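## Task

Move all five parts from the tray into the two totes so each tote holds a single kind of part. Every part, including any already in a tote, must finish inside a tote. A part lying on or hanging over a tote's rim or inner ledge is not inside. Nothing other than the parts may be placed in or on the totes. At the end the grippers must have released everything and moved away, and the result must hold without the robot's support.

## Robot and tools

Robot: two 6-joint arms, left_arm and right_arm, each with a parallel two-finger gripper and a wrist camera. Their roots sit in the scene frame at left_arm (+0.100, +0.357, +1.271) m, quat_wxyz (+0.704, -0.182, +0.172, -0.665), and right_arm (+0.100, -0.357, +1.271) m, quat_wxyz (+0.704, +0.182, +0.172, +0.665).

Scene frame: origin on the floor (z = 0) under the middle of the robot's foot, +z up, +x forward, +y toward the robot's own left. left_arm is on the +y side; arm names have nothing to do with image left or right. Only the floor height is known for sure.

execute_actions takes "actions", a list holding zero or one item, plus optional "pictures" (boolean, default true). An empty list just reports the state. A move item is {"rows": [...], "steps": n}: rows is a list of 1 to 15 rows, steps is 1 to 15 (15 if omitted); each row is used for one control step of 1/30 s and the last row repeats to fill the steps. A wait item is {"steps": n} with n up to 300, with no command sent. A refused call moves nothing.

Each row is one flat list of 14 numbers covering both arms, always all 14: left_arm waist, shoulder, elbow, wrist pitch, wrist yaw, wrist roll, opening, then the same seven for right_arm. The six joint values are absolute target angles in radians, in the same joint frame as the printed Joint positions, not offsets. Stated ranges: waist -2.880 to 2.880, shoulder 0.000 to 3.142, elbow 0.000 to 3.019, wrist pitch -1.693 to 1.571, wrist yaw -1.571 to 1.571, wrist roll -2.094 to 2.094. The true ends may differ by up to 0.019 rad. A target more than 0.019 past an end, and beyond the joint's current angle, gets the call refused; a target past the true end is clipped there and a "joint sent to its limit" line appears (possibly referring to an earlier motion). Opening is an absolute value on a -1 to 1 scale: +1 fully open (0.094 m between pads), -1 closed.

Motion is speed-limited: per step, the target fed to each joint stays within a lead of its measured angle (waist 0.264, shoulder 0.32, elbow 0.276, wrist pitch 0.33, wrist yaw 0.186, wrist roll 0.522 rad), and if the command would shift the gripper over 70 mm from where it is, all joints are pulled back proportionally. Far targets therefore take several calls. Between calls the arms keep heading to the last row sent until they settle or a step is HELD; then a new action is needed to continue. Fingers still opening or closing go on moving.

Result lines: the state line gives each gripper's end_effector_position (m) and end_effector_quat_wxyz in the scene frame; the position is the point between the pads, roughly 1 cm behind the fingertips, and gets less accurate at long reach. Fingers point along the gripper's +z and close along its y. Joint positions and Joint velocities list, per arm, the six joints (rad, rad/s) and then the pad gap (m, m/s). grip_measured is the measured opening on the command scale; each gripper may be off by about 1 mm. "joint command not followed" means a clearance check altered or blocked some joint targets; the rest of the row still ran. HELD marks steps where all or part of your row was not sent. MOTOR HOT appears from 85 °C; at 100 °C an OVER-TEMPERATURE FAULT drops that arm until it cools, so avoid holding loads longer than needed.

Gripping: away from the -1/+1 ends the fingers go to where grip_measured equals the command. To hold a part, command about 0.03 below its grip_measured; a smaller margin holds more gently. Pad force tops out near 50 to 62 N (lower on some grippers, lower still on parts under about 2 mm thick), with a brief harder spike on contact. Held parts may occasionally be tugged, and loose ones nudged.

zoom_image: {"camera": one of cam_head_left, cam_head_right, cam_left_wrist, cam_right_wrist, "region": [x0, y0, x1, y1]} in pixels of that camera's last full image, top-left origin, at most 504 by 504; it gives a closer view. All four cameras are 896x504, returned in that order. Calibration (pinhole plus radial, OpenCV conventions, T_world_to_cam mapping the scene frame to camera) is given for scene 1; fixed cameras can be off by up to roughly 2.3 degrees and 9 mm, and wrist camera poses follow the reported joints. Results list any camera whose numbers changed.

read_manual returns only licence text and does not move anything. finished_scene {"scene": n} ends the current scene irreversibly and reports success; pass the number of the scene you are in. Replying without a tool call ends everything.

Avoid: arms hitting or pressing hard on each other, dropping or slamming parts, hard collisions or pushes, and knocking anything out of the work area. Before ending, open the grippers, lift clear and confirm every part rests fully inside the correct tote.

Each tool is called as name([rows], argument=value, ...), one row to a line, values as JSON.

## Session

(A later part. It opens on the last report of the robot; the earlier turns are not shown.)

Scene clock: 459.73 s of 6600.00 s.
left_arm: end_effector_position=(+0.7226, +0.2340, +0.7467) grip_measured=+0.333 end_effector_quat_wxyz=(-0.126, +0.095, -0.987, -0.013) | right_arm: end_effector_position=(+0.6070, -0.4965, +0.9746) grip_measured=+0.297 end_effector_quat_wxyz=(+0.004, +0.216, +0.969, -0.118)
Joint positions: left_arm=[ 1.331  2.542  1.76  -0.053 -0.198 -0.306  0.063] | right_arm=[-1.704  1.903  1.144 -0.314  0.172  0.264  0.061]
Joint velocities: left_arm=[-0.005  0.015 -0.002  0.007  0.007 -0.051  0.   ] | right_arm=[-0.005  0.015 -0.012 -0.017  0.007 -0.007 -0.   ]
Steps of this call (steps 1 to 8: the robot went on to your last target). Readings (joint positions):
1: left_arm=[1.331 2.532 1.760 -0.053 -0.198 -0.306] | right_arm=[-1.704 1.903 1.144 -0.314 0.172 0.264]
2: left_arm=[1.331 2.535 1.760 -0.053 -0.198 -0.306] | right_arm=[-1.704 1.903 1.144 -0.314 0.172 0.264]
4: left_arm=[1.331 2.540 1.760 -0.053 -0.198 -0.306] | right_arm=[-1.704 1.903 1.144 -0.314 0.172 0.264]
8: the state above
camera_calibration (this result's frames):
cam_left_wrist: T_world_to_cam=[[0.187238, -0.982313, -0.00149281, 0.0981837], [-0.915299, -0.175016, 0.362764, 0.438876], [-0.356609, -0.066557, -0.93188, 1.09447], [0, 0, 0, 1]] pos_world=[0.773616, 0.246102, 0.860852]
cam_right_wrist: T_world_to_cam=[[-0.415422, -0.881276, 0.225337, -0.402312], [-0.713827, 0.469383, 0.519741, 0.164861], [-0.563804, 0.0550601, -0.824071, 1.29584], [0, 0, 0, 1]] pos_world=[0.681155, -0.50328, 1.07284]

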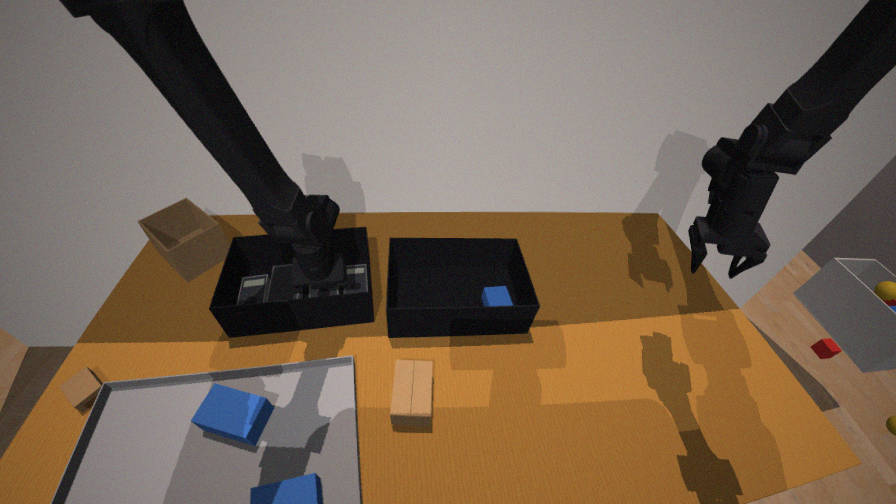

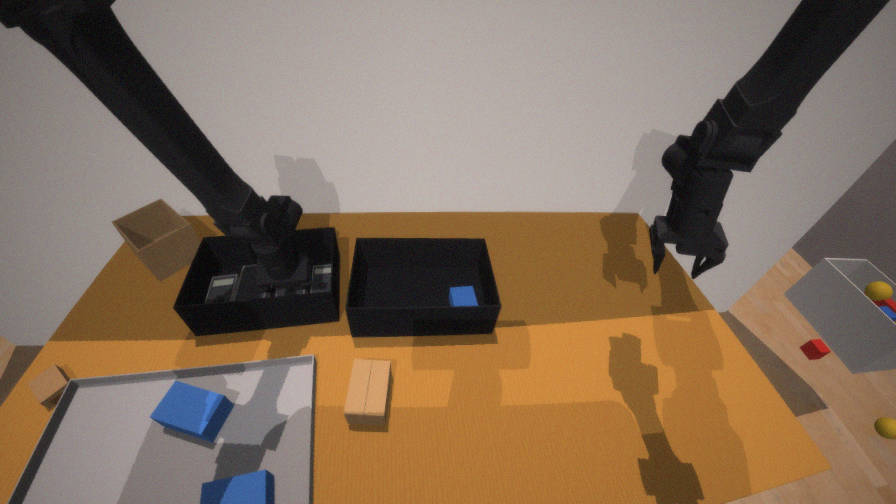

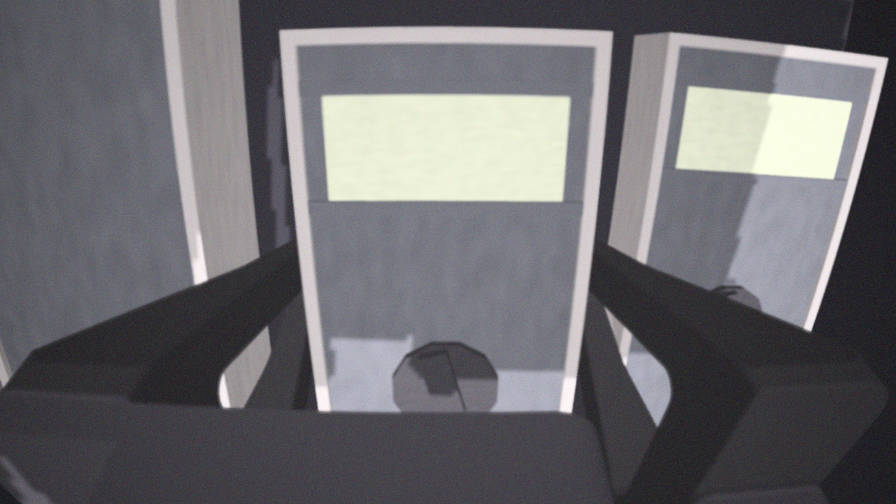

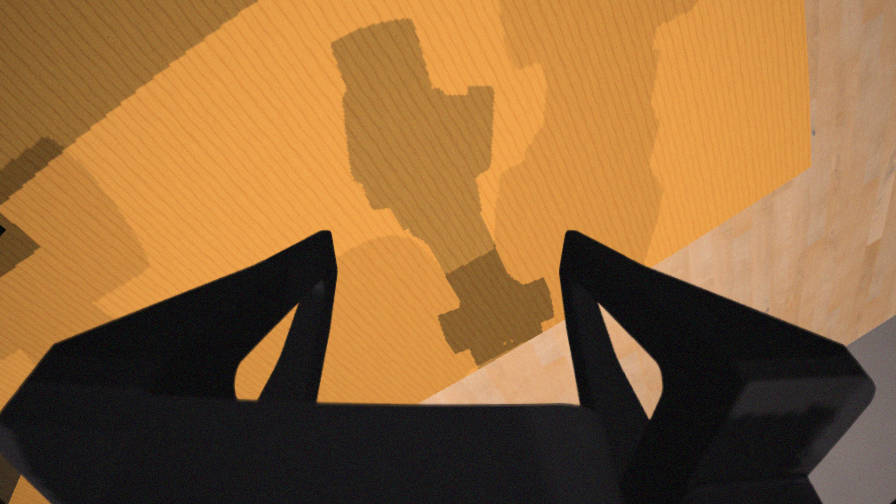

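execute_actions([
  {"rows":[[1.335,2.53,1.77,-0.05,-0.198,-0.306,0.35,-1.7,1.9,1.15,-0.3,0.17,0.26,0.3],[1.335,2.52,1.77,-0.05,-0.198,-0.306,0.4,-1.7,1.9,1.15,-0.3,0.17,0.26,0.3],[1.335,2.51,1.77,-0.05,-0.198,-0.306,0.43,-1.7,1.9,1.15,-0.3,0.17,0.26,0.3],[1.335,2.495,1.765,-0.05,-0.198,-0.306,0.43,-1.7,1.9,1.15,-0.3,0.17,0.26,0.3],[1.335,2.475,1.75,-0.05,-0.198,-0.306,0.43,-1.7,1.9,1.15,-0.3,0.17,0.26,0.3],[1.335,2.45,1.73,-0.05,-0.198,-0.306,0.43,-1.7,1.9,1.15,-0.3,0.17,0.26,0.3],[1.335,2.42,1.705,-0.05,-0.198,-0.306,0.43,-1.7,1.9,1.15,-0.3,0.17,0.26,0.3],[1.335,2.39,1.675,-0.05,-0.198,-0.306,0.43,-1.7,1.9,1.15,-0.3,0.17,0.26,0.3],[1.34,2.36,1.645,-0.05,-0.19,-0.26,0.43,-1.7,1.9,1.15,-0.3,0.17,0.26,0.3],[1.345,2.33,1.615,-0.05,-0.18,-0.2,0.43,-1.7,1.9,1.15,-0.3,0.17,0.26,0.3],[1.35,2.30,1.585,-0.05,-0.17,-0.13,0.43,-1.7,1.9,1.15,-0.3,0.17,0.26,0.3],[1.36,2.27,1.555,-0.05,-0.155,-0.06,0.43,-1.7,1.9,1.15,-0.3,0.17,0.26,0.3],[1.37,2.24,1.525,-0.05,-0.14,0.01,0.43,-1.7,1.9,1.15,-0.3,0.17,0.26,0.3],[1.38,2.21,1.495,-0.05,-0.125,0.08,0.43,-1.7,1.9,1.15,-0.3,0.17,0.26,0.3],[1.39,2.18,1.465,-0.05,-0.11,0.15,0.43,-1.7,1.9,1.15,-0.3,0.17,0.26,0.3]],"steps":15},
], pictures=false)

execute_actions([
  {"rows":[[1.40,2.15,1.43,-0.045,-0.09,0.22,0.5,-1.7,1.9,1.15,-0.3,0.17,0.26,0.3],[1.41,2.125,1.395,-0.04,-0.07,0.29,0.55,-1.7,1.9,1.15,-0.3,0.17,0.26,0.3],[1.42,2.10,1.36,-0.035,-0.05,0.36,0.6,-1.7,1.9,1.15,-0.3,0.17,0.26,0.3],[1.43,2.08,1.325,-0.03,-0.03,0.43,0.65,-1.7,1.9,1.15,-0.3,0.17,0.26,0.3],[1.44,2.07,1.29,-0.02,-0.01,0.5,0.7,-1.7,1.9,1.15,-0.3,0.17,0.26,0.3],[1.45,2.065,1.255,-0.01,0.01,0.57,0.75,-1.7,1.9,1.15,-0.3,0.17,0.26,0.3],[1.46,2.065,1.22,0,0.03,0.64,0.8,-1.7,1.9,1.15,-0.3,0.17,0.26,0.3],[1.47,2.065,1.19,0.01,0.05,0.71,0.85,-1.7,1.9,1.15,-0.3,0.17,0.26,0.3],[1.48,2.07,1.16,0.02,0.07,0.78,0.9,-1.7,1.9,1.15,-0.3,0.17,0.26,0.3],[1.49,2.075,1.13,0.03,0.09,0.85,0.95,-1.7,1.9,1.15,-0.3,0.17,0.26,0.3],[1.50,2.085,1.10,0.04,0.11,0.92,1,-1.7,1.9,1.15,-0.3,0.17,0.26,0.3],[1.51,2.095,1.075,0.05,0.13,0.99,1,-1.7,1.9,1.15,-0.3,0.17,0.26,0.3],[1.52,2.11,1.05,0.06,0.15,1.06,1,-1.7,1.9,1.15,-0.3,0.17,0.26,0.3],[1.53,2.125,1.03,0.07,0.17,1.13,1,-1.7,1.9,1.15,-0.3,0.17,0.26,0.3],[1.54,2.14,1.01,0.08,0.19,1.2,1,-1.7,1.9,1.15,-0.3,0.17,0.26,0.3]],"steps":15},
], pictures=false)

execute_actions([
  {"rows":[[1.55,2.16,0.995,0.09,0.21,1.27,1,-1.7,1.9,1.15,-0.3,0.17,0.26,0.3],[1.56,2.18,0.985,0.10,0.23,1.34,1,-1.7,1.9,1.15,-0.3,0.17,0.26,0.3],[1.568,2.20,0.975,0.11,0.25,1.41,1,-1.7,1.9,1.15,-0.3,0.17,0.26,0.3],[1.575,2.22,0.97,0.12,0.27,1.48,1,-1.7,1.9,1.15,-0.3,0.17,0.26,0.3],[1.58,2.24,0.97,0.13,0.29,1.55,1,-1.7,1.9,1.15,-0.3,0.17,0.26,0.3],[1.585,2.26,0.97,0.14,0.31,1.62,1,-1.7,1.9,1.15,-0.3,0.17,0.26,0.3],[1.588,2.28,0.975,0.15,0.325,1.69,1,-1.7,1.9,1.15,-0.3,0.17,0.26,0.3],[1.59,2.297,0.98,0.16,0.335,1.76,1,-1.7,1.9,1.15,-0.3,0.17,0.26,0.3],[1.59,2.312,0.985,0.17,0.339,1.83,1,-1.7,1.9,1.15,-0.3,0.17,0.26,0.3],[1.59,2.325,0.99,0.175,0.339,1.9,1,-1.7,1.9,1.15,-0.3,0.17,0.26,0.3],[1.59,2.336,0.995,0.18,0.339,1.94,1,-1.7,1.9,1.15,-0.3,0.17,0.26,0.3],[1.59,2.346,1.0,0.185,0.339,1.94,1,-1.7,1.9,1.15,-0.3,0.17,0.26,0.3],[1.59,2.354,1.005,0.185,0.339,1.94,1,-1.7,1.9,1.15,-0.3,0.17,0.26,0.3],[1.59,2.361,1.01,0.185,0.339,1.94,1,-1.7,1.9,1.15,-0.3,0.17,0.26,0.3],[1.59,2.366,1.01,0.185,0.339,1.94,1,-1.7,1.9,1.15,-0.3,0.17,0.26,0.3]],"steps":15},
], pictures=false)

execute_actions([
  {"steps":10},
])

Scene clock: 510.67 s of 6600.00 s.
left_arm: end_effector_position=(+0.7127, +0.2389, +0.8221) grip_measured=+0.427 end_effector_quat_wxyz=(-0.114, +0.010, -0.993, +0.004) | right_arm: end_effector_position=(+0.6070, -0.4965, +0.9746) grip_measured=+0.297 end_effector_quat_wxyz=(+0.004, +0.216, +0.969, -0.118)
Joint positions: left_arm=[ 1.338  2.336  1.54  -0.053 -0.136 -0.138  0.067] | right_arm=[-1.704  1.903  1.144 -0.314  0.172  0.264  0.061]
Joint velocities: left_arm=[ 0.103 -0.884 -0.73  -0.022  0.432  1.209  0.001] | right_arm=[-0.015  0.005  0.017  0.002 -0.007 -0.051  0.001]
Steps of this call (steps 1 to 30: the robot went on to your last target; steps 31 to 90: nothing new was sent; then 47.43 s passed at rest; steps 91 to 105: all 15 steps of this action). Readings (joint positions):
91: left_arm=[1.331 2.542 1.761 -0.053 -0.198 -0.306] | right_arm=[-1.704 1.903 1.144 -0.314 0.172 0.264]
92: left_arm=[1.331 2.542 1.761 -0.053 -0.198 -0.306] | right_arm=[-1.704 1.903 1.144 -0.314 0.172 0.264]
94: left_arm=[1.331 2.542 1.761 -0.053 -0.198 -0.306] | right_arm=[-1.704 1.903 1.144 -0.314 0.172 0.264]
98: left_arm=[1.331 2.510 1.719 -0.053 -0.198 -0.306] | right_arm=[-1.704 1.903 1.144 -0.314 0.172 0.264]
105: the state above

Scene clock: 511.17 s of 6600.00 s.
left_arm: end_effector_position=(+0.5987, +0.3284, +0.9010) grip_measured=+1.000 end_effector_quat_wxyz=(+0.093, +0.398, +0.911, -0.057) | right_arm: end_effector_position=(+0.6070, -0.4965, +0.9746) grip_measured=+0.297 end_effector_quat_wxyz=(+0.004, +0.216, +0.969, -0.118)
Joint positions: left_arm=[1.522 2.063 1.079 0.042 0.157 0.831 0.094] | right_arm=[-1.704  1.903  1.144 -0.314  0.172  0.264  0.061]
Joint velocities: left_arm=[ 0.249  0.396 -0.667  0.232  0.505  1.766  0.   ] | right_arm=[-0.005  0.005 -0.002  0.002 -0.007 -0.007 -0.   ]
Steps of this call (steps 1 to 15: all 15 steps of this action). Readings (joint positions):
1: left_arm=[1.342 2.306 1.513 -0.053 -0.120 -0.093] | right_arm=[-1.704 1.903 1.144 -0.314 0.172 0.264]
2: left_arm=[1.348 2.273 1.484 -0.053 -0.101 -0.041] | right_arm=[-1.704 1.903 1.144 -0.314 0.172 0.264]
4: left_arm=[1.366 2.202 1.417 -0.051 -0.058 0.081] | right_arm=[-1.704 1.903 1.144 -0.314 0.172 0.264]
8: left_arm=[1.426 2.068 1.264 -0.020 0.029 0.379] | right_arm=[-1.704 1.903 1.144 -0.314 0.172 0.264]
15: the state above

Scene clock: 511.67 s of 6600.00 s.
left_arm: end_effector_position=(+0.4173, +0.3246, +0.8128) grip_measured=+1.000 end_effector_quat_wxyz=(+0.089, +0.744, +0.643, -0.154) | right_arm: end_effector_position=(+0.6070, -0.4965, +0.9746) grip_measured=+0.297 end_effector_quat_wxyz=(+0.004, +0.216, +0.969, -0.118)
Joint positions: left_arm=[1.583 2.364 0.989 0.163 0.335 1.81  0.094] | right_arm=[-1.704  1.903  1.144 -0.314  0.172  0.264  0.061]
Joint velocities: left_arm=[-0.015  0.093  0.164  0.066  0.022  0.711  0.   ] | right_arm=[-0.015 -0.005  0.017 -0.007 -0.022 -0.022 -0.001]
Steps of this call (steps 1 to 15: all 15 steps of this action). Readings (joint positions):
1: left_arm=[1.529 2.078 1.056 0.050 0.177 0.894] | right_arm=[-1.704 1.903 1.144 -0.314 0.172 0.264]
2: left_arm=[1.535 2.097 1.035 0.059 0.198 0.962] | right_arm=[-1.704 1.903 1.144 -0.314 0.172 0.264]
4: left_arm=[1.548 2.144 1.001 0.081 0.245 1.114] | right_arm=[-1.704 1.903 1.144 -0.314 0.172 0.264]
8: left_arm=[1.572 2.259 0.973 0.120 0.319 1.424] | right_arm=[-1.704 1.903 1.144 -0.314 0.172 0.264]
15: the state above

Scene clock: 512.00 s of 6600.00 s.
left_arm: end_effector_position=(+0.4307, +0.3255, +0.8090) grip_measured=+1.000 end_effector_quat_wxyz=(+0.105, +0.779, +0.603, -0.138) | right_arm: end_effector_position=(+0.6070, -0.4965, +0.9746) grip_measured=+0.297 end_effector_quat_wxyz=(+0.004, +0.216, +0.969, -0.118)
Joint positions: left_arm=[1.583 2.367 1.009 0.174 0.335 1.912 0.094] | right_arm=[-1.704  1.903  1.144 -0.314  0.172  0.264  0.061]
Joint velocities: left_arm=[-0.005 -0.005  0.002  0.002  0.007  0.037  0.   ] | right_arm=[-0.034 -0.005 -0.007 -0.012 -0.037  0.022 -0.   ]
Steps of this call (steps 1 to 10: the robot went on to your last target). Readings (joint positions):
1: left_arm=[1.583 2.367 0.994 0.165 0.335 1.833] | right_arm=[-1.704 1.903 1.144 -0.314 0.172 0.264]
2: left_arm=[1.583 2.367 0.998 0.168 0.335 1.851] | right_arm=[-1.704 1.903 1.144 -0.314 0.172 0.264]
4: left_arm=[1.583 2.367 1.006 0.172 0.335 1.878] | right_arm=[-1.704 1.903 1.144 -0.314 0.172 0.264]
8: left_arm=[1.583 2.367 1.009 0.174 0.335 1.905] | right_arm=[-1.704 1.903 1.144 -0.314 0.172 0.264]
10: the state above
camera_calibration (this result's frames):
cam_left_wrist: T_world_to_cam=[[-0.9673, 0.253623, 0.00263825, 0.334387], [0.244708, 0.930461, 0.272691, -0.621448], [0.0667059, 0.26442, -0.962098, 0.788931], [0, 0, 0, 1]] pos_world=[0.422899, 0.284816, 0.92761]
cam_right_wrist: T_world_to_cam=[[-0.415422, -0.881276, 0.225337, -0.402312], [-0.713827, 0.469383, 0.519741, 0.164861], [-0.563804, 0.0550601, -0.824071, 1.29584], [0, 0, 0, 1]] pos_world=[0.681155, -0.50328, 1.07284]

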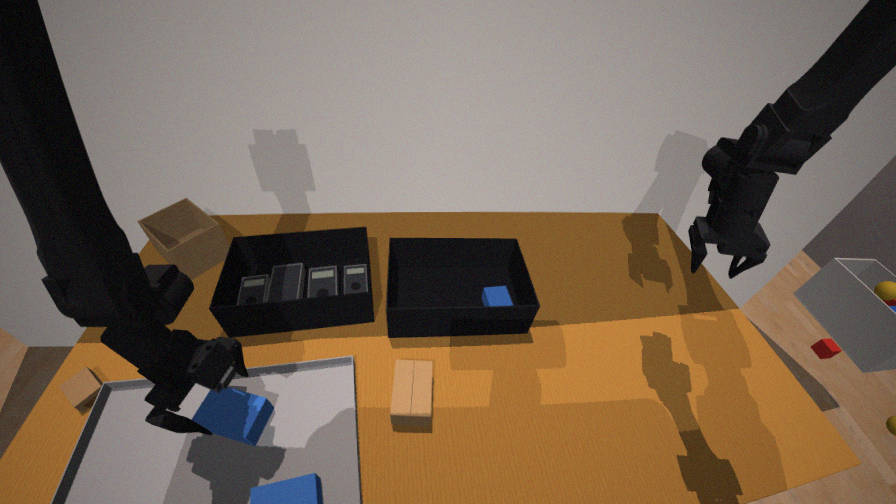

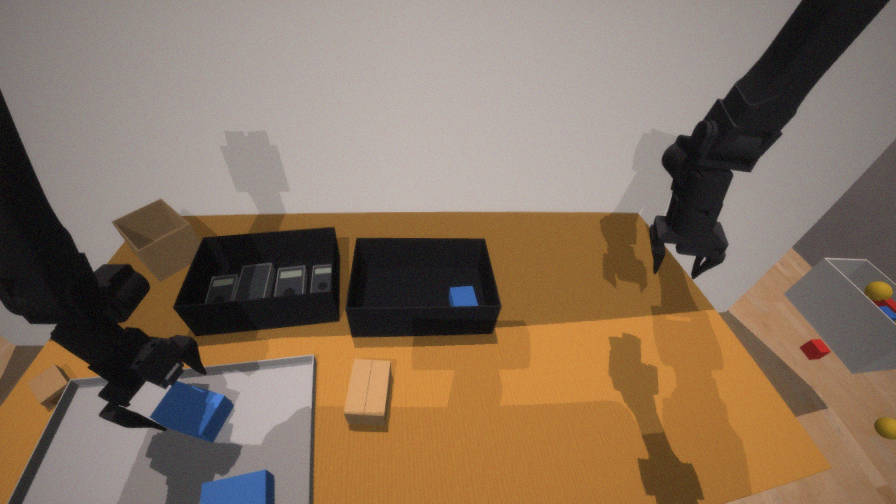

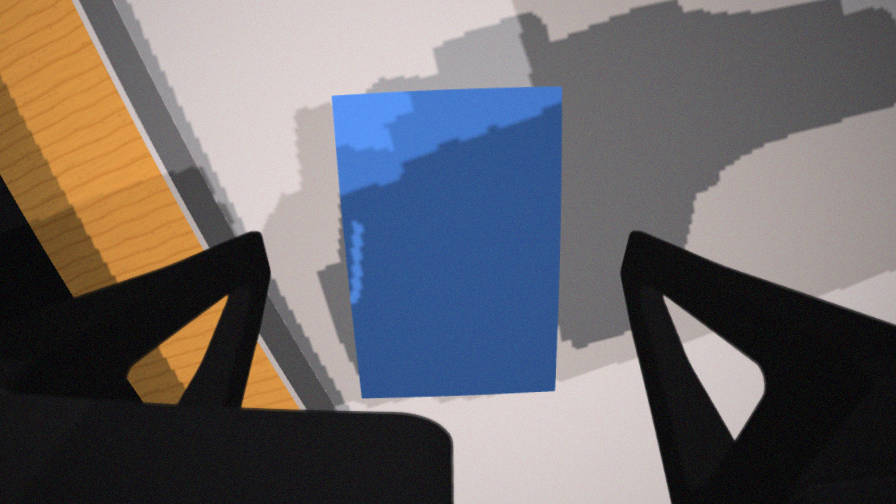

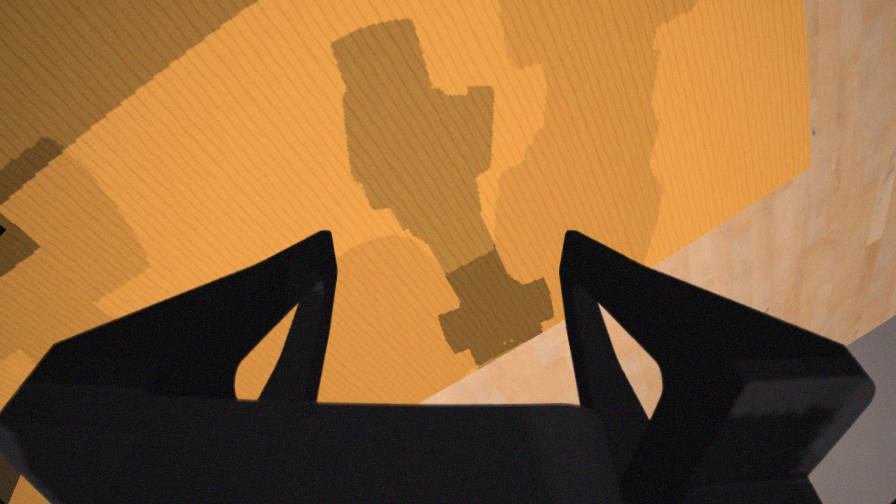

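execute_actions([
  {"rows":[[1.59,2.39,1.015,0.185,0.335,1.86,0.95,-1.7,1.9,1.15,-0.3,0.17,0.26,0.3],[1.59,2.402,1.025,0.185,0.335,1.86,0.9,-1.7,1.9,1.15,-0.3,0.17,0.26,0.3],[1.59,2.415,1.038,0.185,0.335,1.86,0.85,-1.7,1.9,1.15,-0.3,0.17,0.26,0.3],[1.59,2.428,1.052,0.185,0.335,1.86,0.85,-1.7,1.9,1.15,-0.3,0.17,0.26,0.3],[1.59,2.441,1.066,0.185,0.335,1.86,0.85,-1.7,1.9,1.15,-0.3,0.17,0.26,0.3],[1.59,2.454,1.08,0.185,0.335,1.86,0.85,-1.7,1.9,1.15,-0.3,0.17,0.26,0.3],[1.59,2.466,1.094,0.185,0.335,1.86,0.85,-1.7,1.9,1.15,-0.3,0.17,0.26,0.3],[1.59,2.477,1.107,0.185,0.335,1.86,0.85,-1.7,1.9,1.15,-0.3,0.17,0.26,0.3],[1.59,2.487,1.119,0.185,0.335,1.86,0.85,-1.7,1.9,1.15,-0.3,0.17,0.26,0.3],[1.59,2.496,1.13,0.185,0.335,1.86,0.85,-1.7,1.9,1.15,-0.3,0.17,0.26,0.3],[1.59,2.503,1.139,0.185,0.335,1.86,0.85,-1.7,1.9,1.15,-0.3,0.17,0.26,0.3],[1.59,2.509,1.146,0.185,0.335,1.86,0.85,-1.7,1.9,1.15,-0.3,0.17,0.26,0.3],[1.59,2.513,1.151,0.185,0.335,1.86,0.85,-1.7,1.9,1.15,-0.3,0.17,0.26,0.3]],"steps":15},
], pictures=false)

execute_actions([
  {"rows":[[1.59,2.513,1.151,0.185,0.335,1.86,0.78,-1.7,1.9,1.15,-0.3,0.17,0.26,0.3],[1.59,2.513,1.151,0.185,0.335,1.86,0.7,-1.7,1.9,1.15,-0.3,0.17,0.26,0.3],[1.59,2.513,1.151,0.185,0.335,1.86,0.62,-1.7,1.9,1.15,-0.3,0.17,0.26,0.3],[1.59,2.513,1.151,0.185,0.335,1.86,0.55,-1.7,1.9,1.15,-0.3,0.17,0.26,0.3],[1.59,2.513,1.151,0.185,0.335,1.86,0.49,-1.7,1.9,1.15,-0.3,0.17,0.26,0.3],[1.59,2.513,1.151,0.185,0.335,1.86,0.44,-1.7,1.9,1.15,-0.3,0.17,0.26,0.3],[1.59,2.513,1.151,0.185,0.335,1.86,0.39,-1.7,1.9,1.15,-0.3,0.17,0.26,0.3],[1.59,2.513,1.151,0.185,0.335,1.86,0.34,-1.7,1.9,1.15,-0.3,0.17,0.26,0.3]],"steps":12},
], pictures=false)

Scene clock: 527.87 s of 6600.00 s.
left_arm: end_effector_position=(+0.4307, +0.3258, +0.7565) grip_measured=+0.853 end_effector_quat_wxyz=(+0.102, +0.768, +0.617, -0.141) | right_arm: end_effector_position=(+0.6070, -0.4965, +0.9746) grip_measured=+0.297 end_effector_quat_wxyz=(+0.004, +0.216, +0.969, -0.118)
Joint positions: left_arm=[1.583 2.504 1.145 0.174 0.335 1.878 0.087] | right_arm=[-1.704  1.903  1.144 -0.314  0.172  0.264  0.061]
Joint velocities: left_arm=[-0.005  0.093  0.037  0.002  0.022 -0.037 -0.001] | right_arm=[-0.005 -0.015  0.002 -0.007 -0.037 -0.051 -0.002]
Steps of this call (steps 1 to 30: the robot went on to your last target; steps 31 to 90: nothing new was sent; then 12.37 s passed at rest; steps 91 to 105: all 15 steps of this action). Readings (joint positions):
91: left_arm=[1.583 2.367 1.009 0.174 0.335 1.918] | right_arm=[-1.704 1.903 1.144 -0.314 0.172 0.264]
92: left_arm=[1.583 2.368 1.011 0.174 0.335 1.909] | right_arm=[-1.704 1.903 1.144 -0.314 0.172 0.264]
94: left_arm=[1.583 2.380 1.024 0.174 0.335 1.898] | right_arm=[-1.704 1.903 1.144 -0.314 0.172 0.264]
98: left_arm=[1.583 2.433 1.081 0.174 0.335 1.885] | right_arm=[-1.704 1.903 1.144 -0.314 0.172 0.264]
105: the state above

Scene clock: 528.27 s of 6600.00 s.
left_arm: end_effector_position=(+0.4305, +0.3258, +0.7555) grip_measured=+0.422 end_effector_quat_wxyz=(+0.102, +0.767, +0.617, -0.141) | right_arm: end_effector_position=(+0.6070, -0.4965, +0.9746) grip_measured=+0.297 end_effector_quat_wxyz=(+0.004, +0.216, +0.969, -0.118)
Joint positions: left_arm=[1.583 2.507 1.147 0.175 0.335 1.876 0.067] | right_arm=[-1.704  1.903  1.144 -0.314  0.172  0.264  0.061]
Joint velocities: left_arm=[-0.005  0.005 -0.002 -0.012  0.022 -0.037 -0.001] | right_arm=[-0.005  0.005 -0.017  0.002  0.037  0.007 -0.001]
Steps of this call (steps 1 to 12: all 12 steps of this action). Readings (joint positions):
1: left_arm=[1.583 2.506 1.146 0.174 0.335 1.877] | right_arm=[-1.704 1.903 1.144 -0.314 0.172 0.264]
2: left_arm=[1.583 2.507 1.146 0.174 0.335 1.877] | right_arm=[-1.704 1.903 1.144 -0.314 0.172 0.264]
4: left_arm=[1.583 2.507 1.146 0.174 0.335 1.877] | right_arm=[-1.704 1.903 1.144 -0.314 0.172 0.264]
8: left_arm=[1.583 2.507 1.147 0.175 0.335 1.876] | right_arm=[-1.704 1.903 1.144 -0.314 0.172 0.264]
12: the state above

execute_actions([
  {"rows":[[1.58,2.48,1.135,0.175,0.335,1.876,0.38,-1.7,1.9,1.15,-0.3,0.17,0.26,0.3],[1.575,2.46,1.12,0.175,0.335,1.876,0.38,-1.7,1.9,1.15,-0.3,0.17,0.26,0.3],[1.57,2.435,1.10,0.175,0.33,1.87,0.38,-1.7,1.9,1.15,-0.3,0.17,0.26,0.3],[1.565,2.41,1.075,0.175,0.32,1.84,0.38,-1.7,1.9,1.15,-0.3,0.17,0.26,0.3],[1.555,2.38,1.05,0.175,0.305,1.8,0.38,-1.7,1.9,1.15,-0.3,0.17,0.26,0.3],[1.545,2.35,1.025,0.175,0.29,1.75,0.38,-1.7,1.9,1.15,-0.3,0.17,0.26,0.3],[1.53,2.32,1.005,0.175,0.27,1.69,0.38,-1.7,1.9,1.15,-0.3,0.17,0.26,0.3],[1.515,2.29,0.985,0.175,0.25,1.63,0.38,-1.7,1.9,1.15,-0.3,0.17,0.26,0.3],[1.50,2.26,0.97,0.175,0.23,1.57,0.38,-1.7,1.9,1.15,-0.3,0.17,0.26,0.3],[1.485,2.23,0.96,0.17,0.21,1.51,0.38,-1.7,1.9,1.15,-0.3,0.17,0.26,0.3],[1.47,2.20,0.955,0.165,0.19,1.45,0.38,-1.7,1.9,1.15,-0.3,0.17,0.26,0.3],[1.45,2.175,0.955,0.16,0.17,1.39,0.38,-1.7,1.9,1.15,-0.3,0.17,0.26,0.3],[1.43,2.15,0.96,0.155,0.15,1.33,0.38,-1.7,1.9,1.15,-0.3,0.17,0.26,0.3],[1.41,2.13,0.97,0.15,0.13,1.27,0.38,-1.7,1.9,1.15,-0.3,0.17,0.26,0.3],[1.39,2.11,0.985,0.14,0.11,1.21,0.38,-1.7,1.9,1.15,-0.3,0.17,0.26,0.3]],"steps":15},
], pictures=false)

execute_actions([
  {"rows":[[1.37,2.095,1.0,0.13,0.09,1.15,0.38,-1.7,1.9,1.15,-0.3,0.17,0.26,0.3],[1.35,2.085,1.02,0.12,0.07,1.09,0.38,-1.7,1.9,1.15,-0.3,0.17,0.26,0.3],[1.33,2.08,1.045,0.11,0.05,1.03,0.38,-1.7,1.9,1.15,-0.3,0.17,0.26,0.3],[1.31,2.08,1.07,0.10,0.03,0.97,0.38,-1.7,1.9,1.15,-0.3,0.17,0.26,0.3],[1.29,2.08,1.10,0.09,0.01,0.91,0.38,-1.7,1.9,1.15,-0.3,0.17,0.26,0.3],[1.27,2.085,1.13,0.075,-0.01,0.85,0.38,-1.7,1.9,1.15,-0.3,0.17,0.26,0.3],[1.25,2.09,1.16,0.06,-0.03,0.79,0.38,-1.7,1.9,1.15,-0.3,0.17,0.26,0.3],[1.23,2.10,1.19,0.045,-0.05,0.73,0.38,-1.7,1.9,1.15,-0.3,0.17,0.26,0.3],[1.21,2.11,1.22,0.03,-0.07,0.67,0.38,-1.7,1.9,1.15,-0.3,0.17,0.26,0.3],[1.19,2.12,1.25,0.015,-0.09,0.61,0.38,-1.7,1.9,1.15,-0.3,0.17,0.26,0.3],[1.17,2.13,1.28,0,-0.11,0.55,0.38,-1.7,1.9,1.15,-0.3,0.17,0.26,0.3],[1.15,2.14,1.315,-0.015,-0.13,0.49,0.38,-1.7,1.9,1.15,-0.3,0.17,0.26,0.3],[1.13,2.15,1.35,-0.03,-0.15,0.43,0.38,-1.7,1.9,1.15,-0.3,0.17,0.26,0.3],[1.11,2.165,1.385,-0.045,-0.17,0.37,0.38,-1.7,1.9,1.15,-0.3,0.17,0.26,0.3],[1.09,2.18,1.42,-0.06,-0.19,0.31,0.38,-1.7,1.9,1.15,-0.3,0.17,0.26,0.3]],"steps":15},
], pictures=false)

execute_actions([
  {"rows":[[1.072,2.195,1.455,-0.075,-0.21,0.25,0.38,-1.7,1.9,1.15,-0.3,0.17,0.26,0.3],[1.055,2.21,1.49,-0.09,-0.23,0.19,0.38,-1.7,1.9,1.15,-0.3,0.17,0.26,0.3],[1.04,2.225,1.525,-0.105,-0.25,0.13,0.38,-1.7,1.9,1.15,-0.3,0.17,0.26,0.3],[1.025,2.24,1.56,-0.12,-0.27,0.07,0.38,-1.7,1.9,1.15,-0.3,0.17,0.26,0.3],[1.01,2.255,1.595,-0.14,-0.29,0.01,0.38,-1.7,1.9,1.15,-0.3,0.17,0.26,0.3],[0.995,2.27,1.63,-0.16,-0.31,-0.05,0.38,-1.7,1.9,1.15,-0.3,0.17,0.26,0.3],[0.982,2.285,1.665,-0.18,-0.33,-0.11,0.38,-1.7,1.9,1.15,-0.3,0.17,0.26,0.3],[0.97,2.30,1.70,-0.195,-0.35,-0.17,0.38,-1.7,1.9,1.15,-0.3,0.17,0.26,0.3],[0.96,2.315,1.735,-0.21,-0.37,-0.23,0.38,-1.7,1.9,1.15,-0.3,0.17,0.26,0.3],[0.95,2.33,1.765,-0.225,-0.39,-0.29,0.38,-1.7,1.9,1.15,-0.3,0.17,0.26,0.3],[0.94,2.345,1.795,-0.24,-0.41,-0.34,0.38,-1.7,1.9,1.15,-0.3,0.17,0.26,0.3],[0.932,2.36,1.822,-0.252,-0.425,-0.38,0.38,-1.7,1.9,1.15,-0.3,0.17,0.26,0.3],[0.925,2.372,1.846,-0.262,-0.44,-0.41,0.38,-1.7,1.9,1.15,-0.3,0.17,0.26,0.3],[0.92,2.384,1.866,-0.27,-0.45,-0.425,0.38,-1.7,1.9,1.15,-0.3,0.17,0.26,0.3],[0.915,2.394,1.885,-0.277,-0.463,-0.425,0.38,-1.7,1.9,1.15,-0.3,0.17,0.26,0.3]],"steps":15},
], pictures=false)

execute_actions([
  {"steps":12},
])

Scene clock: 557.07 s of 6600.00 s.
left_arm: end_effector_position=(+0.4873, +0.2935, +0.8576) grip_measured=+0.422 end_effector_quat_wxyz=(+0.061, +0.685, +0.722, -0.072) | right_arm: end_effector_position=(+0.6070, -0.4965, +0.9746) grip_measured=+0.297 end_effector_quat_wxyz=(+0.004, +0.216, +0.969, -0.118)
Joint positions: left_arm=[1.455 2.193 0.96  0.162 0.134 1.475 0.067] | right_arm=[-1.704  1.903  1.144 -0.314  0.172  0.264  0.061]
Joint velocities: left_arm=[-0.64  -0.728  0.164 -0.139 -0.564 -1.473 -0.   ] | right_arm=[-0.024  0.005 -0.017 -0.017 -0.022 -0.007 -0.001]
Steps of this call (steps 1 to 15: the robot went on to your last target; steps 16 to 90: nothing new was sent; then 25.30 s passed at rest; steps 91 to 105: all 15 steps of this action). Readings (joint positions):
91: left_arm=[1.583 2.507 1.147 0.175 0.335 1.876] | right_arm=[-1.704 1.903 1.144 -0.314 0.172 0.264]
92: left_arm=[1.583 2.506 1.147 0.175 0.335 1.876] | right_arm=[-1.704 1.903 1.144 -0.314 0.172 0.264]
94: left_arm=[1.583 2.496 1.136 0.175 0.328 1.873] | right_arm=[-1.704 1.903 1.144 -0.314 0.172 0.264]
98: left_arm=[1.569 2.408 1.043 0.175 0.267 1.792] | right_arm=[-1.704 1.903 1.144 -0.314 0.172 0.264]
105: the state above

Scene clock: 557.57 s of 6600.00 s.
left_arm: end_effector_position=(+0.6848, +0.1221, +0.9224) grip_measured=+0.421 end_effector_quat_wxyz=(+0.148, +0.405, +0.902, +0.005) | right_arm: end_effector_position=(+0.6070, -0.4965, +0.9746) grip_measured=+0.297 end_effector_quat_wxyz=(+0.004, +0.216, +0.969, -0.118)
Joint positions: left_arm=[ 1.149  2.127  1.343 -0.017 -0.169  0.584  0.067] | right_arm=[-1.704  1.903  1.144 -0.314  0.172  0.264  0.061]
Joint velocities: left_arm=[-0.571  0.317  0.989 -0.457 -0.593 -1.751  0.001] | right_arm=[ 0.005 -0.015  0.007 -0.012 -0.037  0.007 -0.001]
Steps of this call (steps 1 to 15: all 15 steps of this action). Readings (joint positions):
1: left_arm=[1.434 2.170 0.969 0.157 0.114 1.423] | right_arm=[-1.704 1.903 1.144 -0.314 0.172 0.264]
2: left_arm=[1.413 2.149 0.982 0.150 0.094 1.369] | right_arm=[-1.704 1.903 1.144 -0.314 0.172 0.264]
4: left_arm=[1.370 2.119 1.019 0.132 0.053 1.252] | right_arm=[-1.704 1.903 1.144 -0.314 0.172 0.264]
8: left_arm=[1.286 2.104 1.136 0.087 -0.029 1.007] | right_arm=[-1.704 1.903 1.144 -0.314 0.172 0.264]
15: the state above

Scene clock: 558.07 s of 6600.00 s.
left_arm: end_effector_position=(+0.7333, -0.0373, +0.9137) grip_measured=+0.421 end_effector_quat_wxyz=(+0.180, +0.061, +0.982, +0.008) | right_arm: end_effector_position=(+0.6070, -0.4965, +0.9746) grip_measured=+0.297 end_effector_quat_wxyz=(+0.004, +0.216, +0.969, -0.118)
Joint positions: left_arm=[ 0.934  2.364  1.81  -0.247 -0.446 -0.263  0.067] | right_arm=[-1.704  1.903  1.144 -0.314  0.172  0.264  0.061]
Joint velocities: left_arm=[-0.22   0.357  0.623 -0.271 -0.359 -0.96   0.001] | right_arm=[-0.015 -0.005 -0.007 -0.012 -0.051  0.022 -0.   ]
Steps of this call (steps 1 to 15: all 15 steps of this action). Readings (joint positions):
1: left_arm=[1.130 2.139 1.377 -0.032 -0.189 0.524] | right_arm=[-1.704 1.903 1.144 -0.314 0.172 0.264]
2: left_arm=[1.111 2.153 1.412 -0.046 -0.209 0.463] | right_arm=[-1.704 1.903 1.144 -0.314 0.172 0.264]
4: left_arm=[1.075 2.185 1.482 -0.076 -0.249 0.343] | right_arm=[-1.704 1.903 1.144 -0.314 0.172 0.264]
8: left_arm=[1.010 2.253 1.614 -0.147 -0.328 0.103] | right_arm=[-1.704 1.903 1.144 -0.314 0.172 0.264]
15: the state above

Scene clock: 558.47 s of 6600.00 s.
left_arm: end_effector_position=(+0.7305, -0.0501, +0.9110) grip_measured=+0.421 end_effector_quat_wxyz=(-0.179, -0.001, -0.984, +0.001) | right_arm: end_effector_position=(+0.6070, -0.4965, +0.9746) grip_measured=+0.297 end_effector_quat_wxyz=(+0.004, +0.216, +0.969, -0.118)
Joint positions: left_arm=[ 0.918  2.386  1.844 -0.266 -0.46  -0.4    0.067] | right_arm=[-1.704  1.903  1.144 -0.314  0.172  0.264  0.061]
Joint velocities: left_arm=[ 0.005 -0.024 -0.002 -0.007  0.007 -0.022 -0.001] | right_arm=[-0.005 -0.015 -0.012 -0.007 -0.037  0.007 -0.001]
Steps of this call (steps 1 to 12: the robot went on to your last target). Readings (joint positions):
1: left_arm=[0.928 2.374 1.828 -0.254 -0.453 -0.293] | right_arm=[-1.704 1.903 1.144 -0.314 0.172 0.264]
2: left_arm=[0.924 2.381 1.839 -0.258 -0.455 -0.316] | right_arm=[-1.704 1.903 1.144 -0.314 0.172 0.264]
4: left_arm=[0.919 2.386 1.844 -0.262 -0.457 -0.350] | right_arm=[-1.704 1.903 1.144 -0.314 0.172 0.264]
8: left_arm=[0.918 2.386 1.844 -0.266 -0.460 -0.385] | right_arm=[-1.704 1.903 1.144 -0.314 0.172 0.264]
12: the state above
camera_calibration (this result's frames):
cam_left_wrist: T_world_to_cam=[[-0.00551775, -0.999983, 0.00197257, -0.0454093], [-0.965307, 0.00584136, 0.261053, 0.475049], [-0.26106, -0.000463713, -0.965322, 1.19541], [0, 0, 0, 1]] pos_world=[0.770392, -0.0476292, 1.03004]
cam_right_wrist: T_world_to_cam=[[-0.415422, -0.881276, 0.225337, -0.402312], [-0.713827, 0.469383, 0.519741, 0.164861], [-0.563804, 0.0550601, -0.824071, 1.29584], [0, 0, 0, 1]] pos_world=[0.681155, -0.50328, 1.07284]

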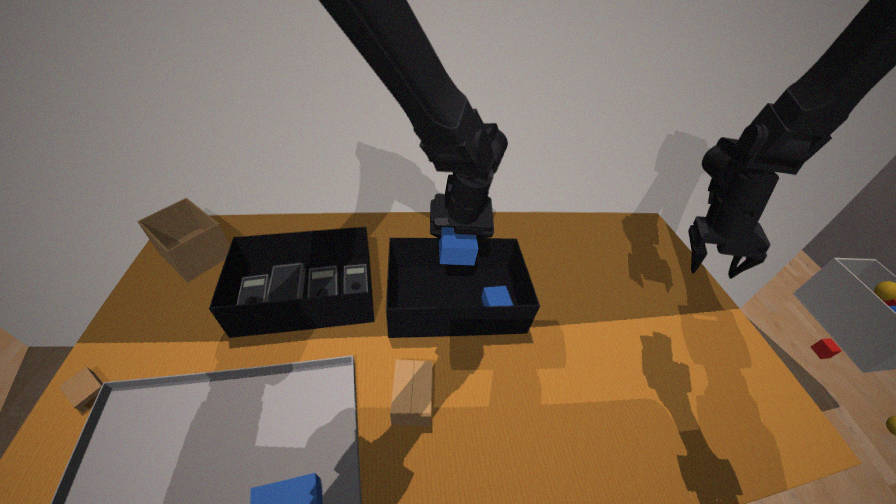

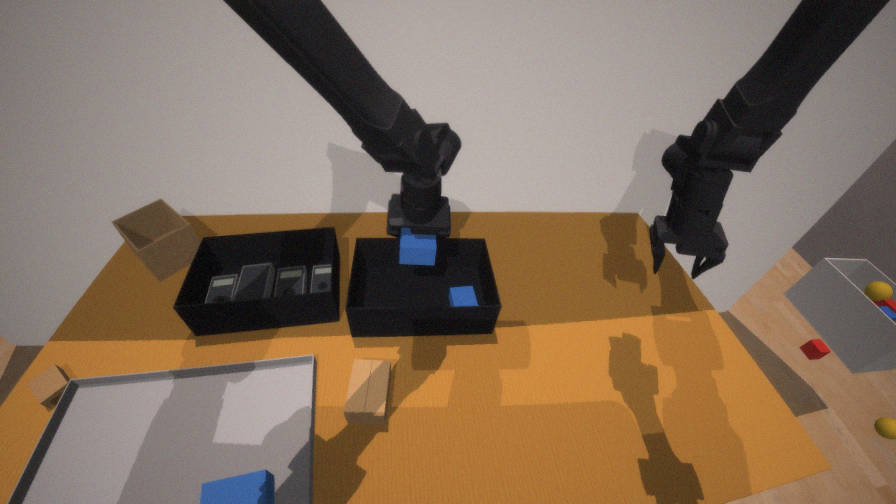

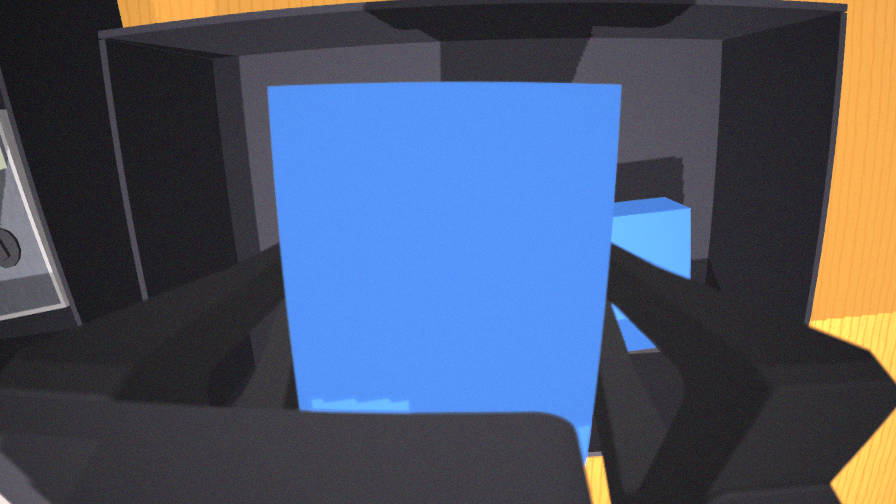

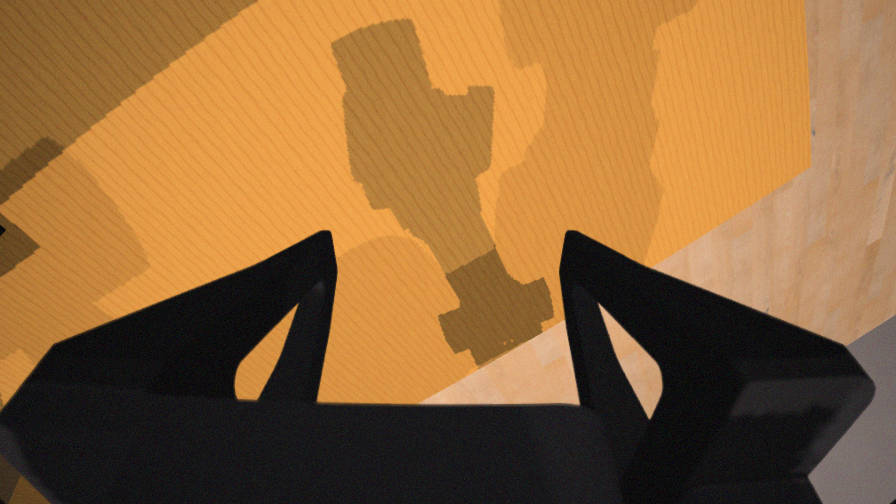

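execute_actions([
  {"rows":[[0.91,2.405,1.89,-0.27,-0.462,-0.42,0.38,-1.7,1.9,1.15,-0.3,0.17,0.26,0.3],[0.91,2.418,1.90,-0.27,-0.462,-0.42,0.38,-1.7,1.9,1.15,-0.3,0.17,0.26,0.3],[0.91,2.432,1.913,-0.27,-0.462,-0.42,0.38,-1.7,1.9,1.15,-0.3,0.17,0.26,0.3],[0.91,2.448,1.928,-0.27,-0.462,-0.42,0.38,-1.7,1.9,1.15,-0.3,0.17,0.26,0.3],[0.91,2.464,1.944,-0.27,-0.462,-0.42,0.38,-1.7,1.9,1.15,-0.3,0.17,0.26,0.3],[0.91,2.48,1.96,-0.27,-0.462,-0.42,0.38,-1.7,1.9,1.15,-0.3,0.17,0.26,0.3],[0.91,2.497,1.977,-0.27,-0.462,-0.42,0.38,-1.7,1.9,1.15,-0.3,0.17,0.26,0.3],[0.915,2.514,1.995,-0.272,-0.462,-0.42,0.38,-1.7,1.9,1.15,-0.3,0.17,0.26,0.3],[0.92,2.531,2.013,-0.274,-0.462,-0.41,0.38,-1.7,1.9,1.15,-0.3,0.17,0.26,0.3],[0.92,2.548,2.031,-0.276,-0.462,-0.41,0.38,-1.7,1.9,1.15,-0.3,0.17,0.26,0.3],[0.925,2.565,2.05,-0.278,-0.46,-0.4,0.38,-1.7,1.9,1.15,-0.3,0.17,0.26,0.3],[0.925,2.582,2.07,-0.28,-0.46,-0.4,0.38,-1.7,1.9,1.15,-0.3,0.17,0.26,0.3],[0.93,2.599,2.09,-0.282,-0.458,-0.395,0.38,-1.7,1.9,1.15,-0.3,0.17,0.26,0.3],[0.932,2.616,2.11,-0.284,-0.456,-0.39,0.38,-1.7,1.9,1.15,-0.3,0.17,0.26,0.3],[0.934,2.632,2.13,-0.286,-0.454,-0.39,0.38,-1.7,1.9,1.15,-0.3,0.17,0.26,0.3]],"steps":15},
], pictures=false)

execute_actions([
  {"rows":[[0.936,2.648,2.15,-0.288,-0.452,-0.385,0.38,-1.7,1.9,1.15,-0.3,0.17,0.26,0.3],[0.938,2.663,2.169,-0.29,-0.45,-0.385,0.38,-1.7,1.9,1.15,-0.3,0.17,0.26,0.3],[0.94,2.677,2.187,-0.292,-0.449,-0.38,0.38,-1.7,1.9,1.15,-0.3,0.17,0.26,0.3],[0.942,2.69,2.204,-0.294,-0.448,-0.38,0.38,-1.7,1.9,1.15,-0.3,0.17,0.26,0.3],[0.944,2.702,2.22,-0.296,-0.447,-0.376,0.38,-1.7,1.9,1.15,-0.3,0.17,0.26,0.3],[0.946,2.713,2.235,-0.298,-0.446,-0.376,0.38,-1.7,1.9,1.15,-0.3,0.17,0.26,0.3],[0.948,2.723,2.248,-0.30,-0.445,-0.376,0.38,-1.7,1.9,1.15,-0.3,0.17,0.26,0.3],[0.95,2.732,2.26,-0.30,-0.444,-0.376,0.38,-1.7,1.9,1.15,-0.3,0.17,0.26,0.3],[0.95,2.74,2.27,-0.30,-0.443,-0.376,0.38,-1.7,1.9,1.15,-0.3,0.17,0.26,0.3],[0.95,2.747,2.278,-0.30,-0.442,-0.376,0.38,-1.7,1.9,1.15,-0.3,0.17,0.26,0.3],[0.95,2.753,2.285,-0.30,-0.442,-0.376,0.38,-1.7,1.9,1.15,-0.3,0.17,0.26,0.3],[0.95,2.759,2.29,-0.30,-0.442,-0.376,0.38,-1.7,1.9,1.15,-0.3,0.17,0.26,0.3],[0.95,2.764,2.294,-0.30,-0.442,-0.376,0.38,-1.7,1.9,1.15,-0.3,0.17,0.26,0.3],[0.95,2.768,2.297,-0.30,-0.442,-0.376,0.38,-1.7,1.9,1.15,-0.3,0.17,0.26,0.3],[0.95,2.772,2.3,-0.30,-0.442,-0.376,0.38,-1.7,1.9,1.15,-0.3,0.17,0.26,0.3]],"steps":15},
], pictures=false)

execute_actions([
  {"steps":8},
])

Scene clock: 585.17 s of 6600.00 s.
left_arm: end_effector_position=(+0.7305, -0.0742, +0.8430) grip_measured=+0.421 end_effector_quat_wxyz=(-0.184, +0.006, -0.983, +0.005) | right_arm: end_effector_position=(+0.6070, -0.4965, +0.9746) grip_measured=+0.297 end_effector_quat_wxyz=(+0.004, +0.216, +0.969, -0.118)
Joint positions: left_arm=[ 0.919  2.583  2.056 -0.271 -0.459 -0.408  0.067] | right_arm=[-1.704  1.903  1.144 -0.314  0.172  0.264  0.061]
Joint velocities: left_arm=[-0.015  0.581  0.52  -0.071  0.051  0.037 -0.   ] | right_arm=[-0.024 -0.015 -0.012 -0.022  0.066 -0.007  0.001]
Steps of this call (steps 1 to 30: the robot went on to your last target; steps 31 to 90: nothing new was sent; then 23.20 s passed at rest; steps 91 to 105: all 15 steps of this action). Readings (joint positions):
91: left_arm=[0.918 2.386 1.844 -0.266 -0.460 -0.410] | right_arm=[-1.704 1.903 1.144 -0.314 0.172 0.264]
92: left_arm=[0.918 2.388 1.846 -0.266 -0.460 -0.410] | right_arm=[-1.704 1.903 1.144 -0.314 0.172 0.264]
94: left_arm=[0.918 2.399 1.862 -0.266 -0.460 -0.410] | right_arm=[-1.704 1.903 1.144 -0.314 0.172 0.264]
98: left_arm=[0.918 2.452 1.932 -0.266 -0.460 -0.410] | right_arm=[-1.704 1.903 1.144 -0.314 0.172 0.264]
105: the state above

Scene clock: 585.67 s of 6600.00 s.
left_arm: end_effector_position=(+0.7194, -0.0719, +0.7728) grip_measured=+0.421 end_effector_quat_wxyz=(-0.175, +0.003, -0.985, -0.000) | right_arm: end_effector_position=(+0.6070, -0.4965, +0.9746) grip_measured=+0.297 end_effector_quat_wxyz=(+0.004, +0.216, +0.969, -0.118)
Joint positions: left_arm=[ 0.94   2.762  2.242 -0.291 -0.445 -0.393  0.067] | right_arm=[-1.704  1.903  1.144 -0.314  0.172  0.264  0.061]
Joint velocities: left_arm=[ 0.034  0.054  0.125  0.007 -0.022  0.154 -0.001] | right_arm=[-0.015  0.005  0.022  0.002 -0.007 -0.051  0.   ]
Steps of this call (steps 1 to 15: all 15 steps of this action). Readings (joint positions):
1: left_arm=[0.919 2.603 2.074 -0.273 -0.457 -0.407] | right_arm=[-1.704 1.903 1.144 -0.314 0.172 0.264]
2: left_arm=[0.919 2.623 2.092 -0.276 -0.454 -0.406] | right_arm=[-1.704 1.903 1.144 -0.314 0.172 0.264]
4: left_arm=[0.920 2.659 2.126 -0.280 -0.451 -0.402] | right_arm=[-1.704 1.903 1.144 -0.314 0.172 0.264]
8: left_arm=[0.927 2.718 2.184 -0.289 -0.447 -0.396] | right_arm=[-1.704 1.903 1.144 -0.314 0.172 0.264]
15: the state above

Scene clock: 585.93 s of 6600.00 s.
left_arm: end_effector_position=(+0.7263, -0.0728, +0.7754) grip_measured=+0.421 end_effector_quat_wxyz=(-0.180, +0.005, -0.984, +0.002) | right_arm: end_effector_position=(+0.6070, -0.4965, +0.9746) grip_measured=+0.297 end_effector_quat_wxyz=(+0.004, +0.216, +0.969, -0.118)
Joint positions: left_arm=[ 0.942  2.764  2.257 -0.291 -0.445 -0.392  0.067] | right_arm=[-1.704  1.903  1.144 -0.314  0.172  0.264  0.061]
Joint velocities: left_arm=[-0.005 -0.005  0.012 -0.007 -0.037 -0.007  0.   ] | right_arm=[ 0.005 -0.015 -0.002 -0.017 -0.022  0.066 -0.   ]
Steps of this call (steps 1 to 8: the robot went on to your last target). Readings (joint positions):
1: left_arm=[0.941 2.764 2.246 -0.291 -0.445 -0.392] | right_arm=[-1.704 1.903 1.144 -0.314 0.172 0.264]
2: left_arm=[0.942 2.764 2.249 -0.291 -0.445 -0.392] | right_arm=[-1.704 1.903 1.144 -0.314 0.172 0.264]
4: left_arm=[0.942 2.764 2.253 -0.291 -0.445 -0.392] | right_arm=[-1.704 1.903 1.144 -0.314 0.172 0.264]
8: the state above
camera_calibration (this result's frames):
cam_left_wrist: T_world_to_cam=[[0.00610993, -0.999967, 0.00528555, -0.0788538], [-0.965895, -0.00453331, 0.258893, 0.507873], [-0.25886, -0.00668711, -0.965892, 1.06188], [0, 0, 0, 1]] pos_world=[0.765914, -0.069448, 0.894595]
cam_right_wrist: T_world_to_cam=[[-0.415422, -0.881276, 0.225337, -0.402312], [-0.713827, 0.469383, 0.519741, 0.164861], [-0.563804, 0.0550601, -0.824071, 1.29584], [0, 0, 0, 1]] pos_world=[0.681155, -0.50328, 1.07284]

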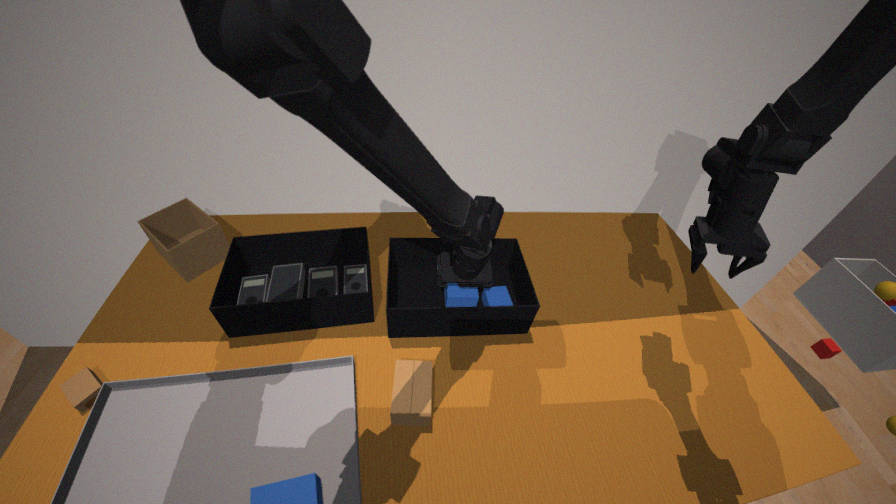

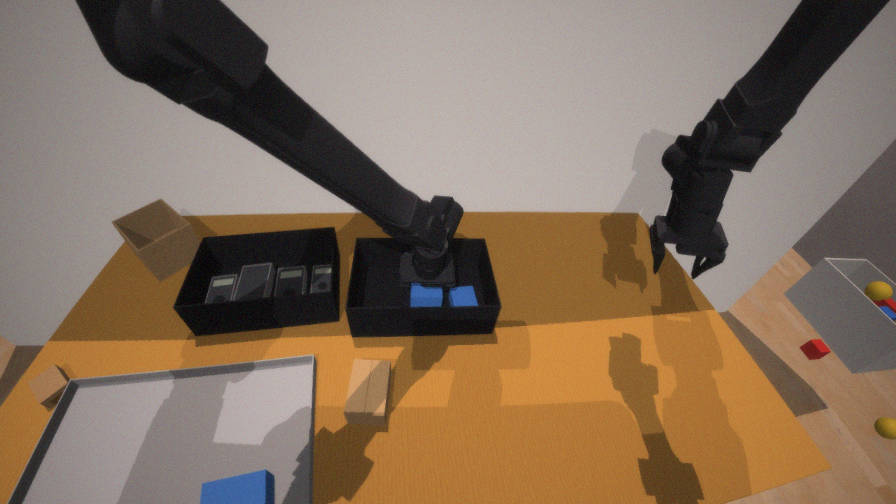

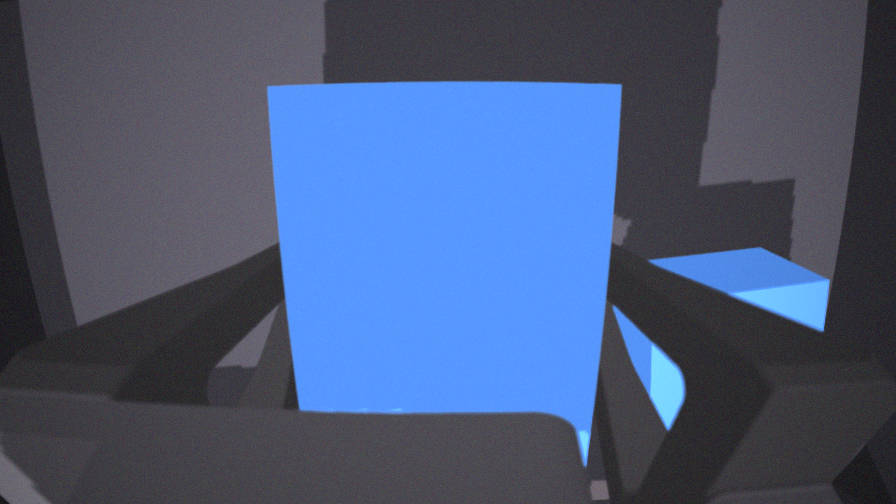

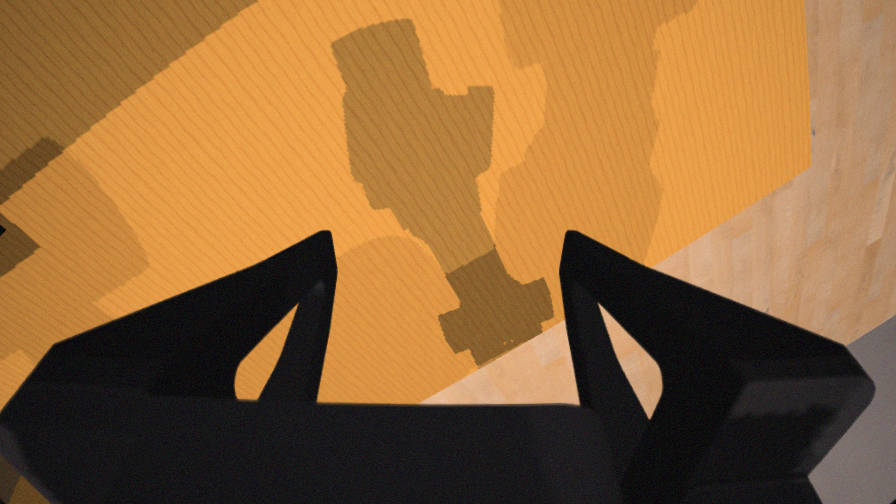

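execute_actions([
  {"rows":[[0.945,2.782,2.303,-0.295,-0.445,-0.39,0.38,-1.7,1.9,1.15,-0.3,0.17,0.26,0.3],[0.945,2.787,2.306,-0.295,-0.445,-0.39,0.38,-1.7,1.9,1.15,-0.3,0.17,0.26,0.3],[0.945,2.792,2.309,-0.295,-0.445,-0.39,0.38,-1.7,1.9,1.15,-0.3,0.17,0.26,0.3],[0.945,2.797,2.312,-0.295,-0.445,-0.39,0.38,-1.7,1.9,1.15,-0.3,0.17,0.26,0.3],[0.945,2.802,2.315,-0.295,-0.445,-0.39,0.38,-1.7,1.9,1.15,-0.3,0.17,0.26,0.3],[0.945,2.805,2.315,-0.295,-0.445,-0.39,0.38,-1.7,1.9,1.15,-0.3,0.17,0.26,0.3]],"steps":15},
], pictures=false)

Scene clock: 592.67 s of 6600.00 s.
left_arm: end_effector_position=(+0.7169, -0.0723, +0.7615) grip_measured=+0.421 end_effector_quat_wxyz=(-0.176, +0.003, -0.984, -0.000) | right_arm: end_effector_position=(+0.6070, -0.4965, +0.9746) grip_measured=+0.297 end_effector_quat_wxyz=(+0.004, +0.216, +0.969, -0.118)
Joint positions: left_arm=[ 0.942  2.794  2.276 -0.291 -0.445 -0.392  0.067] | right_arm=[-1.704  1.903  1.144 -0.314  0.172  0.264  0.061]
Joint velocities: left_arm=[ 0.005 -0.005  0.002  0.002  0.022 -0.022  0.   ] | right_arm=[-0.034 -0.015  0.007 -0.007  0.037 -0.037 -0.   ]
Steps of this call (steps 1 to 30: the robot went on to your last target; steps 31 to 90: nothing new was sent; then 3.23 s passed at rest; steps 91 to 105: all 15 steps of this action). Readings (joint positions):
91: left_arm=[0.942 2.764 2.257 -0.291 -0.444 -0.392] | right_arm=[-1.704 1.903 1.144 -0.314 0.172 0.264]
92: left_arm=[0.942 2.765 2.258 -0.291 -0.444 -0.392] | right_arm=[-1.704 1.903 1.144 -0.314 0.172 0.264]
94: left_arm=[0.942 2.769 2.263 -0.291 -0.444 -0.392] | right_arm=[-1.704 1.903 1.144 -0.314 0.172 0.264]
98: left_arm=[0.942 2.782 2.274 -0.291 -0.444 -0.392] | right_arm=[-1.704 1.903 1.144 -0.314 0.172 0.264]
105: the state above


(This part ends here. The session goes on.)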